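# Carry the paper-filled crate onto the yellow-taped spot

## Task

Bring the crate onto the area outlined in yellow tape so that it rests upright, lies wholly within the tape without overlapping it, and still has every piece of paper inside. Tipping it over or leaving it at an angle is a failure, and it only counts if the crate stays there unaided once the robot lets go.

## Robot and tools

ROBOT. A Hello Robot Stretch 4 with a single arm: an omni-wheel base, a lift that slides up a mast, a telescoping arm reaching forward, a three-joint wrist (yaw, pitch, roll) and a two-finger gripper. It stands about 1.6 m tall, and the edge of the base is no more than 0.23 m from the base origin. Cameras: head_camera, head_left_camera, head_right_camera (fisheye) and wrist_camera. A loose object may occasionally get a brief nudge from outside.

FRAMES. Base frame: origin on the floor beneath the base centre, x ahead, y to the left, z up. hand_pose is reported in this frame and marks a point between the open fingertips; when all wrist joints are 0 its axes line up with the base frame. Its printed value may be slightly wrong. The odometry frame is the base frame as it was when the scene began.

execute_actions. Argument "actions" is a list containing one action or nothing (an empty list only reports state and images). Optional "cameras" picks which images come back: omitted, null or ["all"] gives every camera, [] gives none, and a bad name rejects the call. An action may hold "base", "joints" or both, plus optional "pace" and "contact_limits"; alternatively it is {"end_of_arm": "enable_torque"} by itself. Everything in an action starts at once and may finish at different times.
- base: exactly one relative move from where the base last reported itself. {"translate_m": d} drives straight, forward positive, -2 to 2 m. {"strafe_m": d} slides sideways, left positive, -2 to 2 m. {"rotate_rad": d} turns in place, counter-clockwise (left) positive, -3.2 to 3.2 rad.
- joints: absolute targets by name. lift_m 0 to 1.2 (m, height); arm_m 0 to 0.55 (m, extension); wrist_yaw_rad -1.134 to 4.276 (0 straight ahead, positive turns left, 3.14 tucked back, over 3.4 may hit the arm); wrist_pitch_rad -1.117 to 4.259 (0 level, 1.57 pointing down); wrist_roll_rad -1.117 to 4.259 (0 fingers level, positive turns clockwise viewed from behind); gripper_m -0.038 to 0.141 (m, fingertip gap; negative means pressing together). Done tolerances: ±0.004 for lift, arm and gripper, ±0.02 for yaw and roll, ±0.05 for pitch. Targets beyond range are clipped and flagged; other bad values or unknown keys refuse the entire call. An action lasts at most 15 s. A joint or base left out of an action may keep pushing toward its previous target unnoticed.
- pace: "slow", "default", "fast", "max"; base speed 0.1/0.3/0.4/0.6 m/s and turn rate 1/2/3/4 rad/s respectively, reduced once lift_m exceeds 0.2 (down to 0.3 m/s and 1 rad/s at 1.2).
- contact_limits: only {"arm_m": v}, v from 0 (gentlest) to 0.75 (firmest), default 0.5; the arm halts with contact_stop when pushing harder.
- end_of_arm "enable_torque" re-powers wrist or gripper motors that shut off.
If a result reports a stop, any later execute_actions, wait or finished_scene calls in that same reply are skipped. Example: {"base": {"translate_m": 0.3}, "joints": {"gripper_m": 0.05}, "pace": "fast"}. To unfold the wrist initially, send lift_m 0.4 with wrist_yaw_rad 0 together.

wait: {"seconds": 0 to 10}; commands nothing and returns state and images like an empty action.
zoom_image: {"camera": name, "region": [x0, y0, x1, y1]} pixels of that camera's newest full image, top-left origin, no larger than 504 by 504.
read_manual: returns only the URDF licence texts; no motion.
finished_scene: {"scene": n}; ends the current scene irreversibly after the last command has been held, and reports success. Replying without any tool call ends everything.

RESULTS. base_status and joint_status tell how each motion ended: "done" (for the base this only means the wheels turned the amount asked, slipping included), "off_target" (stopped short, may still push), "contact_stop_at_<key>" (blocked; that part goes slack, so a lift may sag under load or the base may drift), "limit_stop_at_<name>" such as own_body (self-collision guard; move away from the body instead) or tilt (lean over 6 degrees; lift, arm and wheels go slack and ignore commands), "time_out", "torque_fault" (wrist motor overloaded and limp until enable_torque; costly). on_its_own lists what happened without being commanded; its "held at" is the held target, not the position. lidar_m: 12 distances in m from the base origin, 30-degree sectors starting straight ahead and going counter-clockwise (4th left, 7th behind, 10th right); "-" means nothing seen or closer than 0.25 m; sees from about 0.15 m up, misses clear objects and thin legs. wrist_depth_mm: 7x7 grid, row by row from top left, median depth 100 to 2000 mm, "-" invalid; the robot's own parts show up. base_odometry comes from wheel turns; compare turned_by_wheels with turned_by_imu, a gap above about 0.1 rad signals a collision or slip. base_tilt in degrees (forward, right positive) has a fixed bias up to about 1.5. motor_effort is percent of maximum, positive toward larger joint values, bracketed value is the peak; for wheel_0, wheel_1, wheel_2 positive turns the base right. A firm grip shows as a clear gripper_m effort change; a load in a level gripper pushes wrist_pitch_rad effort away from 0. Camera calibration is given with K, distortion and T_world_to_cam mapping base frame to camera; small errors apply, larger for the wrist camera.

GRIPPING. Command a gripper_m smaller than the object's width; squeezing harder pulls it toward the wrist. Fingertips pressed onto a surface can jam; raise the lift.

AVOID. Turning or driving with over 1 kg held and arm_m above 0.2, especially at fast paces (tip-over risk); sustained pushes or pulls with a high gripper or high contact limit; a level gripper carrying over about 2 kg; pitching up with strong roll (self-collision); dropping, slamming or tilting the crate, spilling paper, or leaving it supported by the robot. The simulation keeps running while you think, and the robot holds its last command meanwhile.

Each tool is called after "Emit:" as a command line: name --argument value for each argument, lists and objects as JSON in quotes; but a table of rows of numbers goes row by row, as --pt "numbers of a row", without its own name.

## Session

Emit:
execute_actions --actions '[{"joints":{"wrist_yaw_rad":0,"lift_m":0.42,"gripper_m":0},"pace":"fast"}]'

Scene clock: 2.40 s.
base_odometry: x=+0.000 y=+0.000 heading=+0.000 (m, m, rad; odometry frame)
turned_by_wheels: +0.000 (rad since the last result)
turned_by_imu: -0.001 (rad since the last result)
base_tilt: forward=-0.8 right=+0.1 (deg)
lidar_m: 0.93 0.79 0.80 0.91 1.64 2.30 2.69 2.95 2.20 2.11 1.82 1.56
base_status: not commanded
joint_positions: lift_m=+0.420 arm_m=+0.002 wrist_yaw_rad=+0.000 wrist_pitch_rad=+0.018 wrist_roll_rad=+0.010 gripper_m=+0.000
joint_status: all done
motor_effort: lift_m=+20(22) arm_m=+0(0) wrist_yaw_rad=-1(7) wrist_pitch_rad=-3(3) wrist_roll_rad=-2(1) gripper_m=-8(7) wheel_0=+0(0) wheel_1=+0(0) wheel_2=+0(0) (%)
hand_pose: x=+0.4619 y=-0.0873 z=+0.5928 quat_wxyz=(+1.000, +0.005, +0.009, +0.000) (m; base frame)
wrist_depth_mm: 597 691 842 1008 1366 - 1921 / 603 691 831 1042 1336 - 1921 / 603 691 831 1042 1336 - 1921 / 591 699 842 1025 1336 - 1921 / 603 691 831 1025 1336 1983 1863 / 597 691 788 205 1366 1983 1863 / 591 654 177 181 168 1661 1708
pictures: head_camera, head_left_camera, head_right_camera, wrist_camera
camera_calibration (this result's frames):
wrist_camera: T_world_to_cam=[[-0.0378701, -0.998941, 0.0261244, -0.0957662], [0.0186185, -0.0268439, -0.999466, 0.646828], [0.999109, -0.0373635, 0.0196153, -0.251273], [0, 0, 0, 1]] pos_world=[0.23538, -0.0876899, 0.653913]
Images, in order (width x height): head_camera 420x560, head_left_camera 420x672, head_right_camera 420x672, wrist_camera 616x392.

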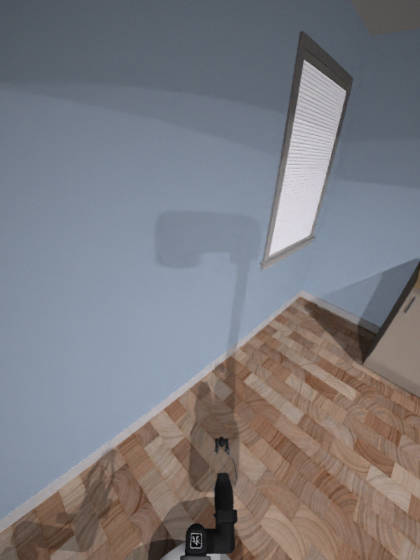

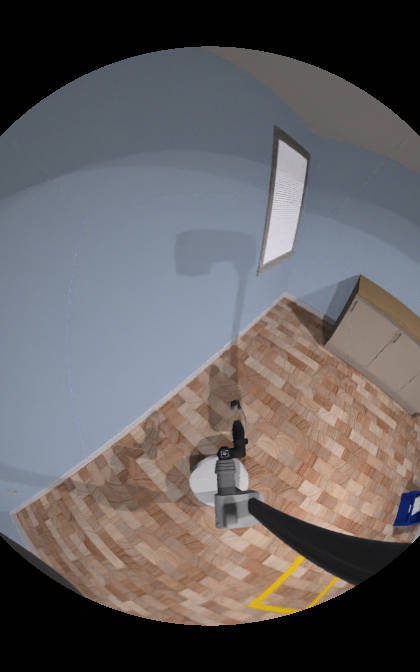

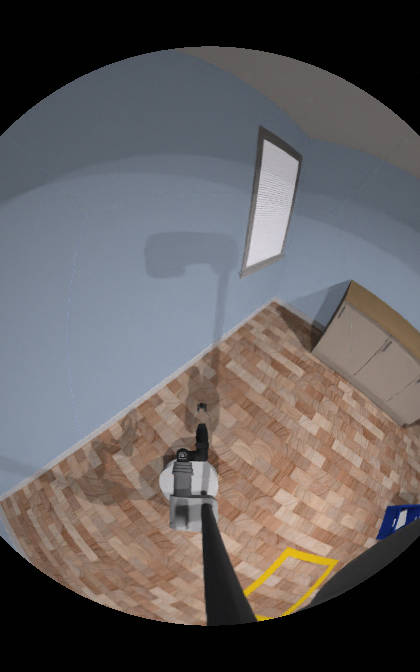

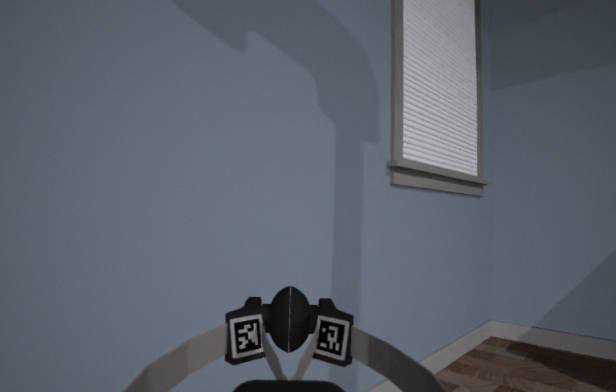

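Emit:
execute_actions --actions '[{"base":{"rotate_rad":-2.2},"joints":{"wrist_pitch_rad":1.52},"pace":"fast"}]' --cameras '["head_left_camera","head_camera"]'

Scene clock: 4.80 s.
base_odometry: x=+0.000 y=+0.000 heading=-2.200 (m, m, rad; odometry frame)
turned_by_wheels: -2.200 (rad since the last result)
turned_by_imu: -2.170 (rad since the last result)
base_tilt: forward=-0.9 right=+0.1 (deg)
lidar_m: 2.18 2.24 1.82 1.80 0.99 0.80 0.79 0.88 1.39 2.29 2.52 2.96
base_status: done
joint_positions: lift_m=+0.420 arm_m=+0.002 wrist_yaw_rad=+0.000 wrist_pitch_rad=+1.520 wrist_roll_rad=+0.010 gripper_m=+0.000
joint_status: all done
motor_effort: lift_m=+20(20) arm_m=+0(0) wrist_yaw_rad=+1(0) wrist_pitch_rad=+3(7) wrist_roll_rad=-1(2) gripper_m=-4(5) wheel_0=+1(5) wheel_1=+0(7) wheel_2=+0(7) (%)
hand_pose: x=+0.1880 y=-0.0874 z=+0.3100 quat_wxyz=(+0.725, +0.004, +0.689, -0.004) (m; base frame)
wrist_depth_mm: 554 559 564 569 569 580 585 / 544 549 554 559 564 569 580 / 530 539 544 549 559 559 569 / 525 530 535 539 549 554 554 / 517 521 530 535 535 544 549 / 508 312 310 206 530 539 539 / 303 303 177 181 168 525 530
pictures: head_camera, head_left_camera
Images, in order (width x height): head_camera 420x560, head_left_camera 420x672.

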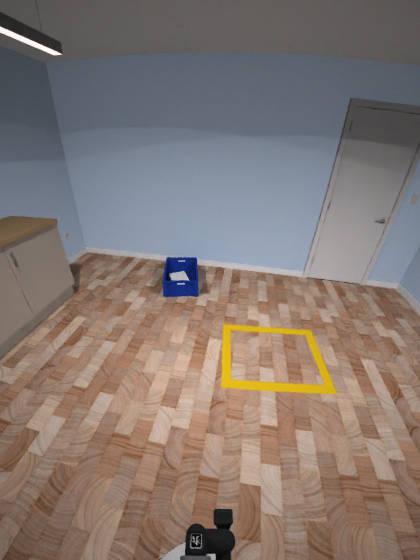

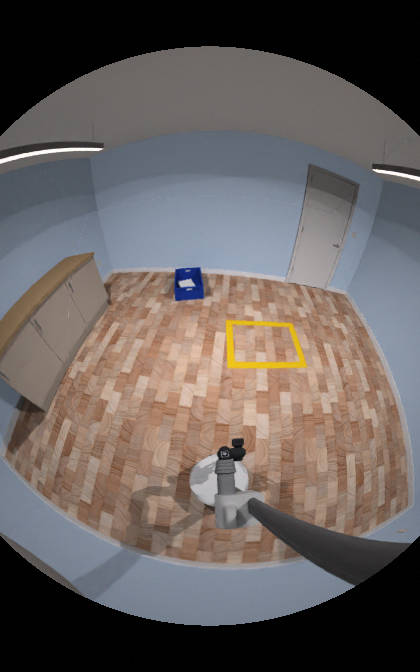

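Emit:
execute_actions --actions '[{"base":{"translate_m":1.65},"joints":{"arm_m":0.3},"pace":"max"}]' --cameras '[]'

Emit:
execute_actions --actions '[{"base":{"strafe_m":0.33},"pace":"fast"}]'

Scene clock: 10.10 s.
base_odometry: x=-0.971 y=-1.334 heading=-2.200 (m, m, rad; odometry frame)
turned_by_wheels: +0.000 (rad since the last result)
turned_by_imu: -0.002 (rad since the last result)
base_tilt: forward=-0.9 right=+0.2 (deg)
lidar_m: 0.53 0.52 1.55 1.54 1.72 2.45 2.43 2.70 2.60 2.57 1.63 1.32
base_status: done
joint_positions: lift_m=+0.420 arm_m=+0.299 wrist_yaw_rad=+0.000 wrist_pitch_rad=+1.520 wrist_roll_rad=+0.010 gripper_m=+0.000
joint_status: all done
motor_effort: lift_m=+19(20) arm_m=+8(8) wrist_yaw_rad=-1(2) wrist_pitch_rad=+3(2) wrist_roll_rad=-1(2) gripper_m=-3(7) wheel_0=-1(6) wheel_1=-2(8) wheel_2=-1(16) (%)
hand_pose: x=+0.4841 y=-0.0874 z=+0.3101 quat_wxyz=(+0.725, +0.004, +0.689, -0.003) (m; base frame)
wrist_depth_mm: 436 455 559 564 569 580 585 / 430 452 549 559 564 569 574 / 459 449 539 549 549 559 564 / 309 399 535 539 544 554 559 / 512 521 525 535 535 539 549 / 508 517 512 206 530 535 535 / 504 504 177 182 168 525 530
pictures: none
No camera images: the call's "cameras" was empty. Leave "cameras" out to get every camera's image.

Scene clock: 12.17 s.
base_odometry: x=-0.704 y=-1.529 heading=-2.200 (m, m, rad; odometry frame)
turned_by_wheels: +0.000 (rad since the last result)
turned_by_imu: +0.000 (rad since the last result)
base_tilt: forward=-0.8 right=+0.2 (deg)
lidar_m: 0.51 0.55 1.22 1.21 1.35 2.42 2.38 2.65 2.92 2.88 1.70 0.56
base_status: done
joint_positions: lift_m=+0.420 arm_m=+0.299 wrist_yaw_rad=+0.000 wrist_pitch_rad=+1.520 wrist_roll_rad=+0.010 gripper_m=+0.000
joint_status: not commanded
motor_effort: lift_m=+19(18) arm_m=+8(8) wrist_yaw_rad=+0(1) wrist_pitch_rad=+2(2) wrist_roll_rad=-1(0) gripper_m=-4(7) wheel_0=+0(9) wheel_1=-1(10) wheel_2=-1(3) (%)
hand_pose: x=+0.4841 y=-0.0874 z=+0.3101 quat_wxyz=(+0.725, +0.004, +0.689, -0.004) (m; base frame)
wrist_depth_mm: 347 442 445 455 480 580 585 / 347 452 442 445 500 569 574 / 345 525 436 530 512 559 569 / 330 521 535 535 473 357 559 / 329 309 517 525 535 544 549 / 512 517 517 206 530 530 535 / 500 504 177 182 168 525 530
pictures: head_camera, head_left_camera, head_right_camera, wrist_camera
camera_calibration (this result's frames):
wrist_camera: T_world_to_cam=[[0.0235687, -0.998923, 0.0399591, -0.121678], [-0.995792, -0.0269979, -0.0875722, 0.572232], [0.0885567, -0.037727, -0.995356, 0.487546], [0, 0, 0, 1]] pos_world=[0.529517, -0.0877044, 0.540255]
Images, in order (width x height): head_camera 420x560, head_left_camera 420x672, head_right_camera 420x672, wrist_camera 616x392.

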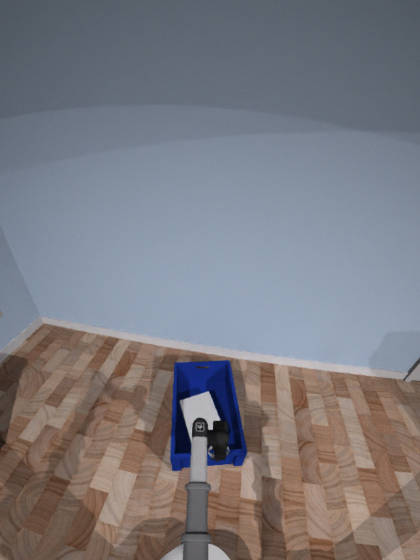

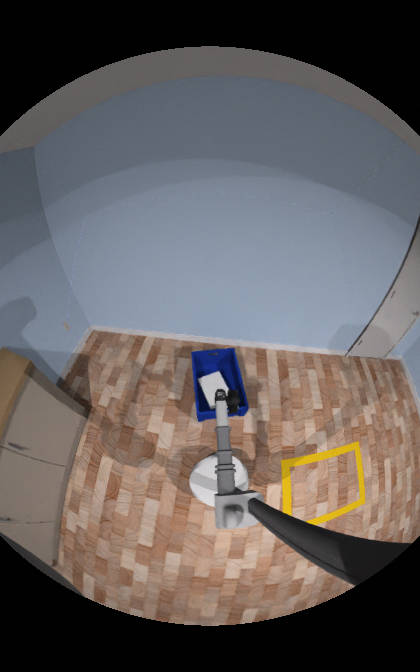

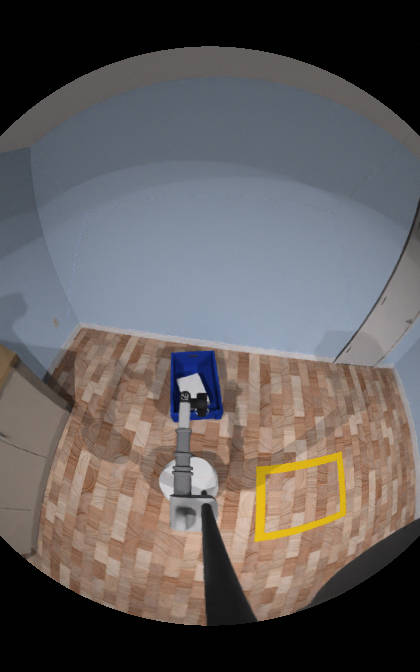

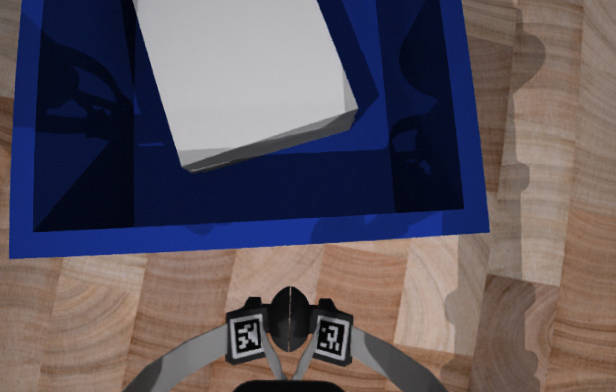

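Emit:
execute_actions --actions '[{"base":{"strafe_m":-0.05},"joints":{"arm_m":0.41}}]' --cameras '[]'

Emit:
execute_actions --actions '[{"joints":{"lift_m":0.18}}]' --cameras '[]'

Emit:
execute_actions --actions '[{"base":{"translate_m":-0.15},"pace":"slow"}]' --cameras '["head_left_camera","wrist_camera"]'

Scene clock: 14.77 s.
base_odometry: x=-0.744 y=-1.499 heading=-2.200 (m, m, rad; odometry frame)
turned_by_wheels: +0.000 (rad since the last result)
turned_by_imu: -0.001 (rad since the last result)
base_tilt: forward=-0.8 right=+0.1 (deg)
lidar_m: 0.51 0.51 1.25 1.25 1.41 2.42 2.39 2.66 2.86 2.84 1.67 0.55
base_status: done
joint_positions: lift_m=+0.420 arm_m=+0.409 wrist_yaw_rad=+0.000 wrist_pitch_rad=+1.520 wrist_roll_rad=+0.010 gripper_m=+0.000
joint_status: all done
motor_effort: lift_m=+19(19) arm_m=+8(5) wrist_yaw_rad=-2(0) wrist_pitch_rad=+2(1) wrist_roll_rad=-2(2) gripper_m=-4(6) wheel_0=-1(6) wheel_1=+1(4) wheel_2=-1(2) (%)
hand_pose: x=+0.5940 y=-0.0874 z=+0.3101 quat_wxyz=(+0.725, +0.004, +0.689, -0.004) (m; base frame)
wrist_depth_mm: 439 442 445 564 424 585 591 / 436 436 439 554 436 569 574 / 439 430 433 544 394 559 564 / 424 427 427 539 410 549 554 / 430 512 521 530 366 539 544 / 413 508 512 206 355 530 539 / 306 296 177 182 168 525 530
pictures: none
No camera images: the call's "cameras" was empty. Leave "cameras" out to get every camera's image.

Scene clock: 16.83 s.
base_odometry: x=-0.744 y=-1.499 heading=-2.200 (m, m, rad; odometry frame)
turned_by_wheels: +0.000 (rad since the last result)
turned_by_imu: -0.001 (rad since the last result)
base_tilt: forward=-0.7 right=+0.1 (deg)
lidar_m: 0.52 0.53 1.27 1.25 1.41 2.41 2.39 2.66 2.86 2.84 1.68 0.67
base_status: not commanded
joint_positions: lift_m=+0.180 arm_m=+0.409 wrist_yaw_rad=+0.000 wrist_pitch_rad=+1.520 wrist_roll_rad=+0.010 gripper_m=+0.000
joint_status: all done
motor_effort: lift_m=+16(17) arm_m=+9(8) wrist_yaw_rad=-1(2) wrist_pitch_rad=+2(1) wrist_roll_rad=-2(2) gripper_m=-6(9) wheel_0=-1(1) wheel_1=+1(1) wheel_2=-1(1) (%)
hand_pose: x=+0.5940 y=-0.0874 z=+0.0703 quat_wxyz=(+0.725, +0.004, +0.689, -0.004) (m; base frame)
wrist_depth_mm: 193 195 196 309 285 159 - / 190 191 193 196 293 163 - / 187 188 190 193 300 167 - / 183 185 190 293 296 169 - / 182 283 286 290 290 172 - / 276 279 282 206 286 174 - / 272 276 177 181 168 174 -
pictures: none
No camera images: the call's "cameras" was empty. Leave "cameras" out to get every camera's image.

Scene clock: 19.63 s.
base_odometry: x=-0.656 y=-1.378 heading=-2.199 (m, m, rad; odometry frame)
turned_by_wheels: +0.001 (rad since the last result)
turned_by_imu: +0.002 (rad since the last result)
base_tilt: forward=-0.8 right=+0.0 (deg)
lidar_m: 0.55 0.59 1.30 1.28 1.41 2.26 2.24 2.51 2.83 2.82 1.87 0.57
base_status: done
joint_positions: lift_m=+0.180 arm_m=+0.410 wrist_yaw_rad=+0.008 wrist_pitch_rad=+1.507 wrist_roll_rad=+0.011 gripper_m=+0.000
joint_status: not commanded
on_its_own: wrist_yaw_rad is at rest, and its effort (-22) is outside its rest range (-13 to +13); wrist_pitch_rad is at rest, and its effort (+39) is outside its rest range (-23 to +23)
motor_effort: lift_m=+17(17) arm_m=+2(8) wrist_yaw_rad=-22(30) wrist_pitch_rad=+39(45) wrist_roll_rad=-2(2) gripper_m=-4(7) wheel_0=+1(3) wheel_1=-2(3) wheel_2=+12(16) (%)
hand_pose: x=+0.5997 y=-0.0873 z=+0.0705 quat_wxyz=(+0.729, +0.001, +0.684, -0.001) (m; base frame)
wrist_depth_mm: 198 200 202 204 319 202 - / 195 196 198 200 310 200 150 / 190 192 195 198 304 198 150 / 189 220 294 296 300 195 148 / 285 286 290 293 293 191 145 / 279 282 283 206 289 186 142 / 196 201 177 181 168 182 -
pictures: head_left_camera, wrist_camera
camera_calibration (this result's frames):
wrist_camera: T_world_to_cam=[[0.0308632, -0.998713, 0.0402471, -0.119052], [-0.994321, -0.0347808, -0.100583, 0.66568], [0.101854, -0.0369142, -0.994114, 0.230838], [0, 0, 0, 1]] pos_world=[0.642062, -0.0872249, 0.301227]
Images, in order (width x height): head_left_camera 420x672, wrist_camera 616x392.

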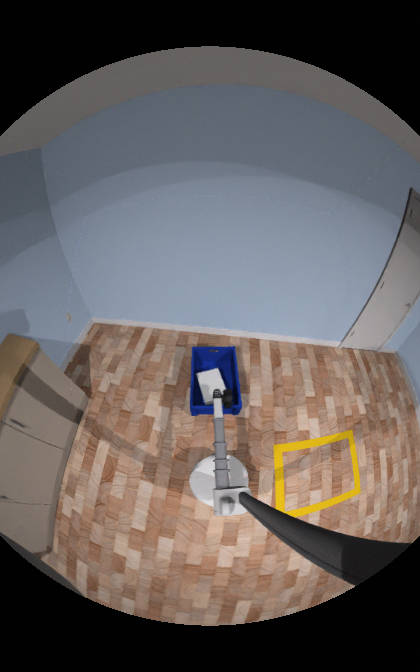

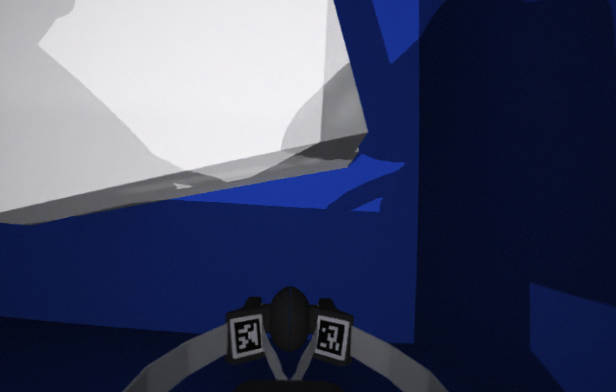

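Emit:
execute_actions --actions '[{"base":{"translate_m":-0.75},"pace":"slow"}]' --cameras '[]'

Emit:
execute_actions --actions '[{"base":{"translate_m":-0.3},"pace":"slow"}]' --cameras '[]'

Emit:
execute_actions --actions '[{"base":{"strafe_m":-0.75},"joints":{"arm_m":0.43},"pace":"slow"}]' --cameras '["head_left_camera","head_camera"]'

Scene clock: 30.13 s.
base_odometry: x=-0.216 y=-0.772 heading=-2.199 (m, m, rad; odometry frame)
turned_by_wheels: +0.000 (rad since the last result)
turned_by_imu: +0.002 (rad since the last result)
base_tilt: forward=-0.8 right=+0.1 (deg)
lidar_m: 0.57 0.62 1.40 1.41 1.84 1.51 1.49 1.66 2.63 2.68 2.75 0.55
base_status: done
joint_positions: lift_m=+0.180 arm_m=+0.410 wrist_yaw_rad=+0.008 wrist_pitch_rad=+1.507 wrist_roll_rad=+0.011 gripper_m=+0.000
joint_status: not commanded
on_its_own: wrist_yaw_rad is at rest, and its effort (-22) is outside its rest range (-13 to +13); wrist_pitch_rad is at rest, and its effort (+42) is outside its rest range (-23 to +23)
motor_effort: lift_m=+16(16) arm_m=+1(2) wrist_yaw_rad=-22(27) wrist_pitch_rad=+42(46) wrist_roll_rad=-4(5) gripper_m=-3(5) wheel_0=-4(5) wheel_1=-3(4) wheel_2=+9(18) (%)
hand_pose: x=+0.5999 y=-0.0873 z=+0.0705 quat_wxyz=(+0.729, +0.002, +0.684, -0.001) (m; base frame)
wrist_depth_mm: 198 200 202 205 208 319 213 / 195 197 198 201 203 293 202 / 192 193 195 198 200 267 189 / 289 290 294 297 301 245 180 / 283 287 290 294 296 224 171 / 204 252 283 206 290 207 160 / 145 162 175 182 168 191 -
pictures: none
No camera images: the call's "cameras" was empty. Leave "cameras" out to get every camera's image.

Scene clock: 34.40 s.
base_odometry: x=-0.040 y=-0.529 heading=-2.199 (m, m, rad; odometry frame)
turned_by_wheels: +0.000 (rad since the last result)
turned_by_imu: +0.001 (rad since the last result)
base_tilt: forward=-0.9 right=+0.0 (deg)
lidar_m: 0.57 0.61 1.48 1.46 1.50 1.21 1.20 1.33 2.13 2.64 2.91 0.55
base_status: done
joint_positions: lift_m=+0.180 arm_m=+0.410 wrist_yaw_rad=+0.008 wrist_pitch_rad=+1.506 wrist_roll_rad=+0.011 gripper_m=+0.000
joint_status: not commanded
on_its_own: wrist_yaw_rad is at rest, and its effort (-21) is outside its rest range (-13 to +13); wrist_pitch_rad is at rest, and its effort (+42) is outside its rest range (-23 to +23)
motor_effort: lift_m=+16(16) arm_m=+1(1) wrist_yaw_rad=-21(28) wrist_pitch_rad=+42(50) wrist_roll_rad=-5(4) gripper_m=-7(6) wheel_0=-2(4) wheel_1=-2(9) wheel_2=+9(15) (%)
hand_pose: x=+0.6000 y=-0.0873 z=+0.0705 quat_wxyz=(+0.730, +0.002, +0.684, -0.001) (m; base frame)
wrist_depth_mm: 198 201 202 205 208 320 223 / 195 196 199 201 204 306 208 / 192 193 195 198 200 276 195 / 289 291 296 297 301 249 181 / 283 287 291 293 296 229 174 / 196 245 283 205 290 208 162 / 141 159 174 181 168 193 -
pictures: none
No camera images: the call's "cameras" was empty. Leave "cameras" out to get every camera's image.

Scene clock: 43.03 s.
base_odometry: x=-0.647 y=-0.090 heading=-2.196 (m, m, rad; odometry frame)
turned_by_wheels: +0.003 (rad since the last result)
turned_by_imu: +0.021 (rad since the last result)
base_tilt: forward=-0.9 right=+0.0 (deg)
lidar_m: 0.41 0.37 2.18 2.19 1.64 1.34 1.35 1.51 1.91 1.89 2.11 2.41
base_status: done
joint_positions: lift_m=+0.180 arm_m=+0.429 wrist_yaw_rad=+0.005 wrist_pitch_rad=+1.516 wrist_roll_rad=+0.008 gripper_m=+0.000
joint_status: all done
motor_effort: lift_m=+16(16) arm_m=+5(8) wrist_yaw_rad=-13(23) wrist_pitch_rad=+12(41) wrist_roll_rad=+5(4) gripper_m=-11(9) wheel_0=+19(24) wheel_1=+6(7) wheel_2=+15(15) (%)
hand_pose: x=+0.6160 y=-0.0873 z=+0.0703 quat_wxyz=(+0.726, +0.001, +0.688, -0.001) (m; base frame)
wrist_depth_mm: 303 304 - 314 315 320 322 / 297 301 236 - 310 314 315 / 209 294 297 - 307 306 309 / 186 225 291 183 - 303 306 / 182 216 287 286 - 298 300 / 180 278 281 203 - - 294 / 216 276 176 185 153 - -
pictures: head_camera, head_left_camera
Images, in order (width x height): head_camera 420x560, head_left_camera 420x672.

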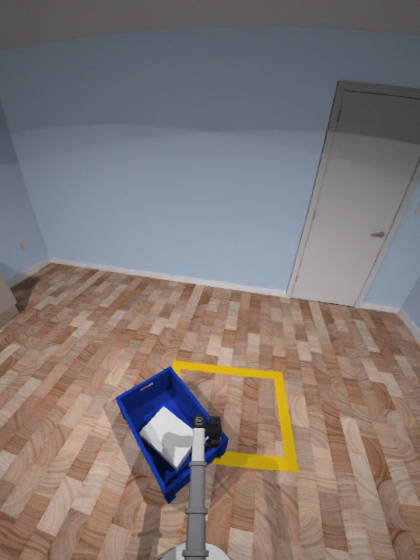

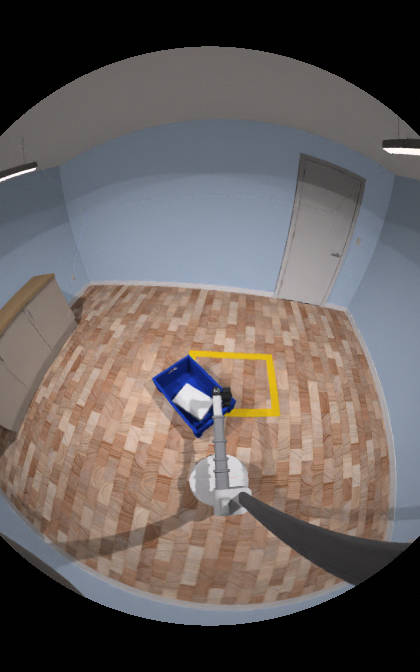

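Emit:
execute_actions --actions '[{"base":{"translate_m":0.25},"joints":{"arm_m":0.55},"pace":"slow"}]' --cameras '["head_left_camera","head_camera"]'

Scene clock: 47.37 s.
base_odometry: x=-0.793 y=-0.293 heading=-2.195 (m, m, rad; odometry frame)
turned_by_wheels: +0.001 (rad since the last result)
turned_by_imu: +0.001 (rad since the last result)
base_tilt: forward=-0.8 right=+0.1 (deg)
lidar_m: 0.37 0.39 0.59 2.15 1.92 1.59 1.58 1.78 1.95 1.93 2.18 0.37
base_status: done
joint_positions: lift_m=+0.180 arm_m=+0.548 wrist_yaw_rad=-0.006 wrist_pitch_rad=+1.542 wrist_roll_rad=+0.010 gripper_m=+0.000
joint_status: all done
on_its_own: wrist_yaw_rad is at rest, and its effort (+18) is outside its rest range (-13 to +13); wrist_pitch_rad is at rest, and its effort (-62) is outside its rest range (-23 to +23)
motor_effort: lift_m=+16(16) arm_m=+13(13) wrist_yaw_rad=+18(22) wrist_pitch_rad=-62(63) wrist_roll_rad=+0(8) gripper_m=-4(11) wheel_0=+12(20) wheel_1=+6(10) wheel_2=-3(10) (%)
hand_pose: x=+0.7263 y=-0.0875 z=+0.0700 quat_wxyz=(+0.717, +0.006, +0.697, -0.006) (m; base frame)
wrist_depth_mm: 296 297 298 301 304 307 309 / 291 293 296 298 301 304 307 / 287 290 293 294 298 301 303 / 283 287 290 291 294 298 300 / 238 273 287 289 291 294 296 / - - - 216 202 149 293 / - - - - - - -
pictures: head_camera, head_left_camera
Images, in order (width x height): head_camera 420x560, head_left_camera 420x672.

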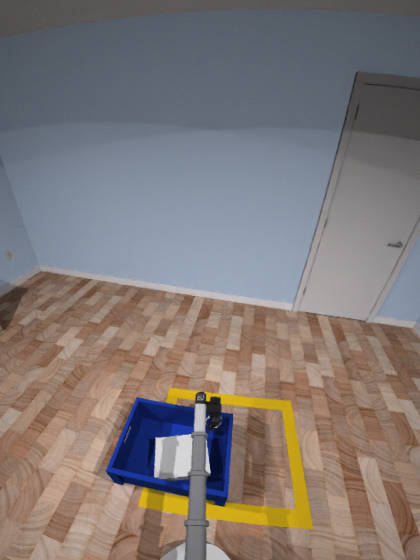

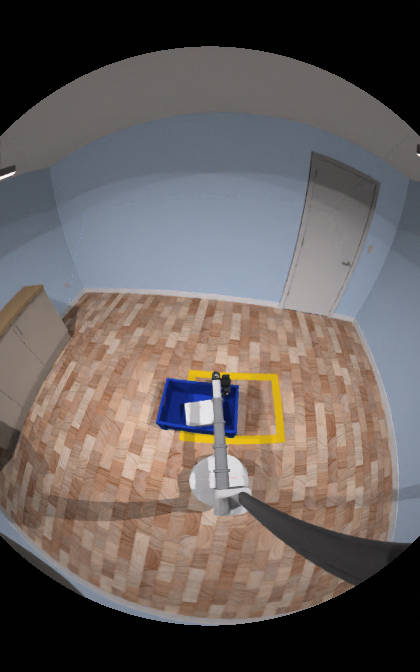

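Emit:
execute_actions --actions '[{"joints":{"arm_m":0.46}}]' --cameras '[]'

Emit:
execute_actions --actions '[{"base":{"strafe_m":-0.29},"pace":"slow"}]' --cameras '["head_left_camera","head_camera","head_right_camera"]'

Scene clock: 49.00 s.
base_odometry: x=-0.794 y=-0.293 heading=-2.196 (m, m, rad; odometry frame)
turned_by_wheels: -0.001 (rad since the last result)
turned_by_imu: -0.002 (rad since the last result)
base_tilt: forward=-0.8 right=+0.0 (deg)
lidar_m: 0.36 0.40 0.61 2.15 1.91 1.60 1.58 1.79 1.95 1.92 2.18 0.36
base_status: not commanded
joint_positions: lift_m=+0.180 arm_m=+0.461 wrist_yaw_rad=+0.000 wrist_pitch_rad=+1.521 wrist_roll_rad=+0.010 gripper_m=+0.000
joint_status: all done
motor_effort: lift_m=+16(17) arm_m=-8(12) wrist_yaw_rad=-1(18) wrist_pitch_rad=+0(63) wrist_roll_rad=-1(0) gripper_m=-4(6) wheel_0=+0(12) wheel_1=+0(6) wheel_2=-1(3) (%)
hand_pose: x=+0.6469 y=-0.0874 z=+0.0703 quat_wxyz=(+0.725, +0.004, +0.689, -0.003) (m; base frame)
wrist_depth_mm: 110 107 - - - - - / 154 140 127 118 111 106 - / 289 254 211 180 156 137 - / 283 290 293 294 263 164 - / 232 232 286 290 289 156 - / 178 179 194 206 257 147 - / 175 176 176 181 168 140 -
pictures: none
No camera images: the call's "cameras" was empty. Leave "cameras" out to get every camera's image.

Scene clock: 53.03 s.
base_odometry: x=-1.029 y=-0.124 heading=-2.193 (m, m, rad; odometry frame)
turned_by_wheels: +0.003 (rad since the last result)
turned_by_imu: +0.010 (rad since the last result)
base_tilt: forward=-0.7 right=+0.0 (deg)
lidar_m: 0.36 0.37 0.70 2.42 1.97 1.65 1.65 1.85 1.64 1.65 1.88 2.07
base_status: done
joint_positions: lift_m=+0.180 arm_m=+0.461 wrist_yaw_rad=+0.000 wrist_pitch_rad=+1.520 wrist_roll_rad=+0.011 gripper_m=+0.000
joint_status: not commanded
motor_effort: lift_m=+17(17) arm_m=-8(8) wrist_yaw_rad=-2(1) wrist_pitch_rad=+0(1) wrist_roll_rad=-4(4) gripper_m=-10(13) wheel_0=+19(31) wheel_1=+6(10) wheel_2=+13(20) (%)
hand_pose: x=+0.6468 y=-0.0874 z=+0.0702 quat_wxyz=(+0.725, +0.004, +0.689, -0.004) (m; base frame)
wrist_depth_mm: - - - 312 312 317 319 / 128 111 - - - 312 314 / 290 197 132 - - - - / 286 289 290 185 129 - - / 231 249 287 289 214 121 - / 178 186 281 204 187 118 - / 176 177 179 185 148 111 -
pictures: head_camera, head_left_camera, head_right_camera
Images, in order (width x height): head_camera 420x560, head_left_camera 420x672, head_right_camera 420x672.

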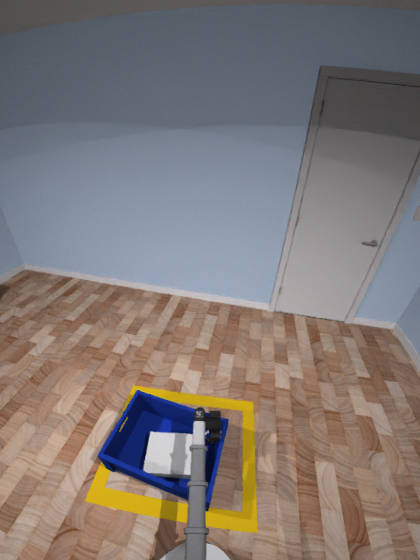

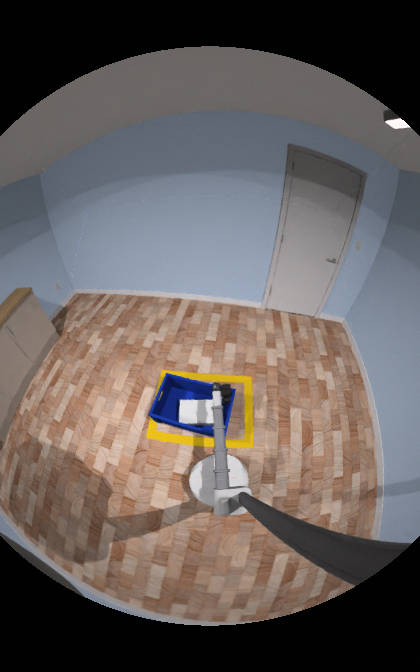

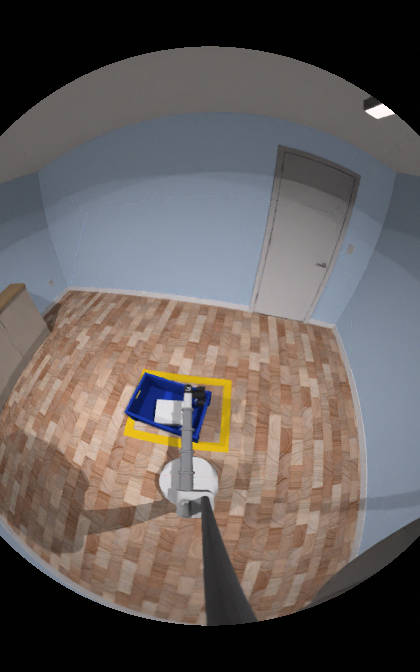

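Rotated back. Pull a bit more right, then push forward.

Emit:
execute_actions --actions '[{"base":{"strafe_m":-0.06},"pace":"slow"}]' --cameras '[]'

Emit:
execute_actions --actions '[{"base":{"translate_m":0.03},"joints":{"arm_m":0.55},"pace":"slow"}]' --cameras '["head_camera","head_right_camera"]'

Scene clock: 55.17 s.
base_odometry: x=-1.078 y=-0.089 heading=-2.190 (m, m, rad; odometry frame)
turned_by_wheels: +0.003 (rad since the last result)
turned_by_imu: +0.004 (rad since the last result)
base_tilt: forward=-0.8 right=+0.1 (deg)
lidar_m: 0.34 0.40 0.73 2.48 1.99 1.66 1.65 1.88 1.60 1.58 1.81 2.07
base_status: done
joint_positions: lift_m=+0.180 arm_m=+0.461 wrist_yaw_rad=+0.001 wrist_pitch_rad=+1.519 wrist_roll_rad=+0.011 gripper_m=+0.000
joint_status: not commanded
motor_effort: lift_m=+17(17) arm_m=-8(8) wrist_yaw_rad=-4(2) wrist_pitch_rad=+4(4) wrist_roll_rad=-3(4) gripper_m=-10(15) wheel_0=+16(29) wheel_1=+4(7) wheel_2=+12(20) (%)
hand_pose: x=+0.6472 y=-0.0874 z=+0.0702 quat_wxyz=(+0.725, +0.004, +0.689, -0.003) (m; base frame)
wrist_depth_mm: - 306 306 310 315 317 320 / - - 304 306 307 312 314 / 289 - - - 304 307 307 / 286 289 287 - - - 303 / 271 283 286 287 218 - - / 178 204 281 204 194 120 - / 175 177 179 186 148 112 -
pictures: none
No camera images: the call's "cameras" was empty. Leave "cameras" out to get every camera's image.

Scene clock: 57.33 s.
base_odometry: x=-1.095 y=-0.114 heading=-2.190 (m, m, rad; odometry frame)
turned_by_wheels: +0.001 (rad since the last result)
turned_by_imu: +0.000 (rad since the last result)
base_tilt: forward=-0.9 right=+0.0 (deg)
lidar_m: 0.36 0.41 0.64 2.48 2.03 1.69 1.68 1.90 1.61 1.59 1.82 2.03
base_status: done
joint_positions: lift_m=+0.180 arm_m=+0.548 wrist_yaw_rad=-0.005 wrist_pitch_rad=+1.540 wrist_roll_rad=+0.010 gripper_m=+0.000
joint_status: all done
on_its_own: wrist_yaw_rad is at rest, and its effort (+17) is outside its rest range (-13 to +13); wrist_pitch_rad is at rest, and its effort (-54) is outside its rest range (-23 to +23)
motor_effort: lift_m=+17(17) arm_m=+13(9) wrist_yaw_rad=+17(28) wrist_pitch_rad=-54(54) wrist_roll_rad=-1(10) gripper_m=-8(9) wheel_0=+7(16) wheel_1=+4(6) wheel_2=-2(9) (%)
hand_pose: x=+0.7271 y=-0.0875 z=+0.0700 quat_wxyz=(+0.718, +0.005, +0.696, -0.005) (m; base frame)
wrist_depth_mm: 296 297 300 301 306 307 310 / 291 294 296 298 301 304 307 / 289 290 294 296 298 300 303 / 286 287 290 293 296 296 300 / - 271 287 290 293 294 296 / - - - 209 135 290 291 / - - - - - - -
pictures: head_camera, head_right_camera
Images, in order (width x height): head_camera 420x560, head_right_camera 420x672.

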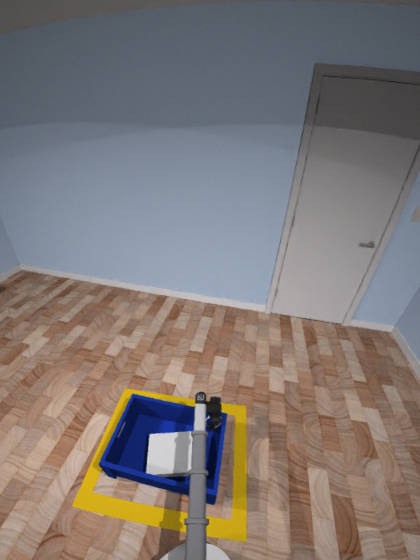

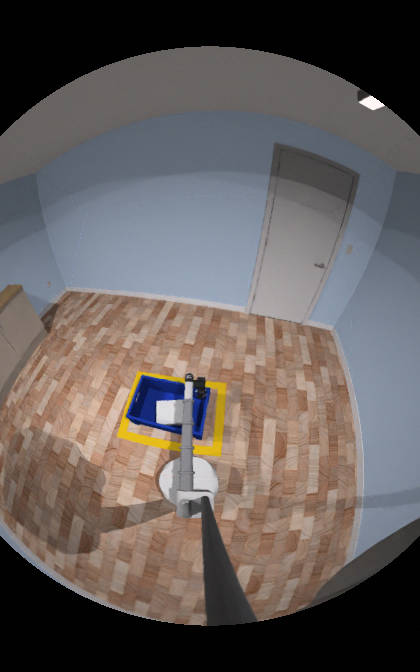

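Looks inside all round.

Emit:
execute_actions --actions '[{"joints":{"arm_m":0.51,"lift_m":0.42}}]' --cameras '["head_camera"]'

Emit:
zoom_image --camera "head_camera" --region '[60,370,270,550]'

Scene clock: 59.93 s.
base_odometry: x=-1.095 y=-0.114 heading=-2.190 (m, m, rad; odometry frame)
turned_by_wheels: -0.001 (rad since the last result)
turned_by_imu: -0.002 (rad since the last result)
base_tilt: forward=-0.7 right=+0.1 (deg)
lidar_m: 0.35 0.41 0.63 2.48 2.02 1.70 1.68 1.91 1.61 1.59 1.82 2.05
base_status: not commanded
joint_positions: lift_m=+0.420 arm_m=+0.511 wrist_yaw_rad=+0.000 wrist_pitch_rad=+1.520 wrist_roll_rad=+0.010 gripper_m=+0.000
joint_status: all done
motor_effort: lift_m=+21(26) arm_m=-8(11) wrist_yaw_rad=-1(16) wrist_pitch_rad=+3(55) wrist_roll_rad=-1(1) gripper_m=-7(7) wheel_0=+1(8) wheel_1=+0(4) wheel_2=+1(7) (%)
hand_pose: x=+0.6971 y=-0.0874 z=+0.3099 quat_wxyz=(+0.725, +0.003, +0.689, -0.003) (m; base frame)
wrist_depth_mm: 549 559 559 569 569 580 580 / 539 544 554 559 564 564 569 / 530 539 544 549 549 554 569 / 517 521 530 539 539 554 554 / 517 517 521 424 544 544 554 / 404 410 415 206 530 535 535 / 399 399 177 181 168 525 530
pictures: head_camera
Images, in order (width x height): head_camera 420x560.

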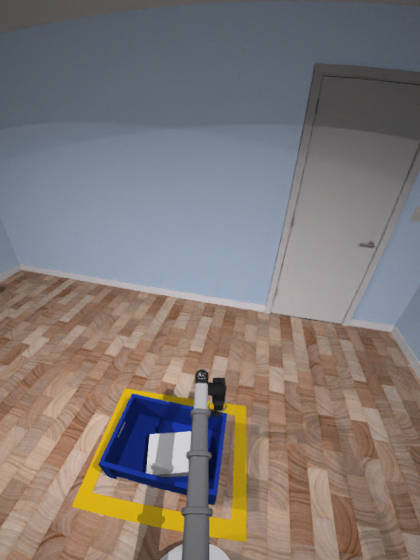

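Region (60, 370, 270, 550) of head_camera's 420x560 image, scaled by 2.400, with more detail than that image has; it fills the top 432 rows of this view, and the rest is white.

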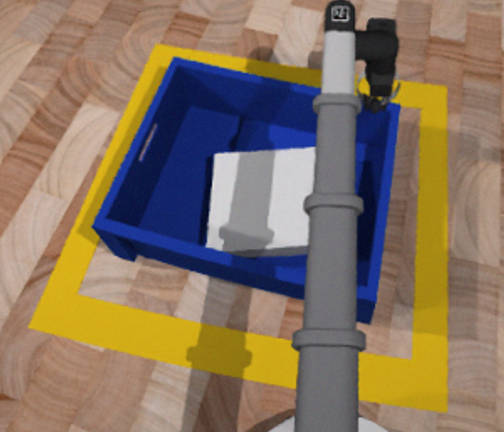

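Emit:
finished_scene --scene 2

The scene is finished: the task was done.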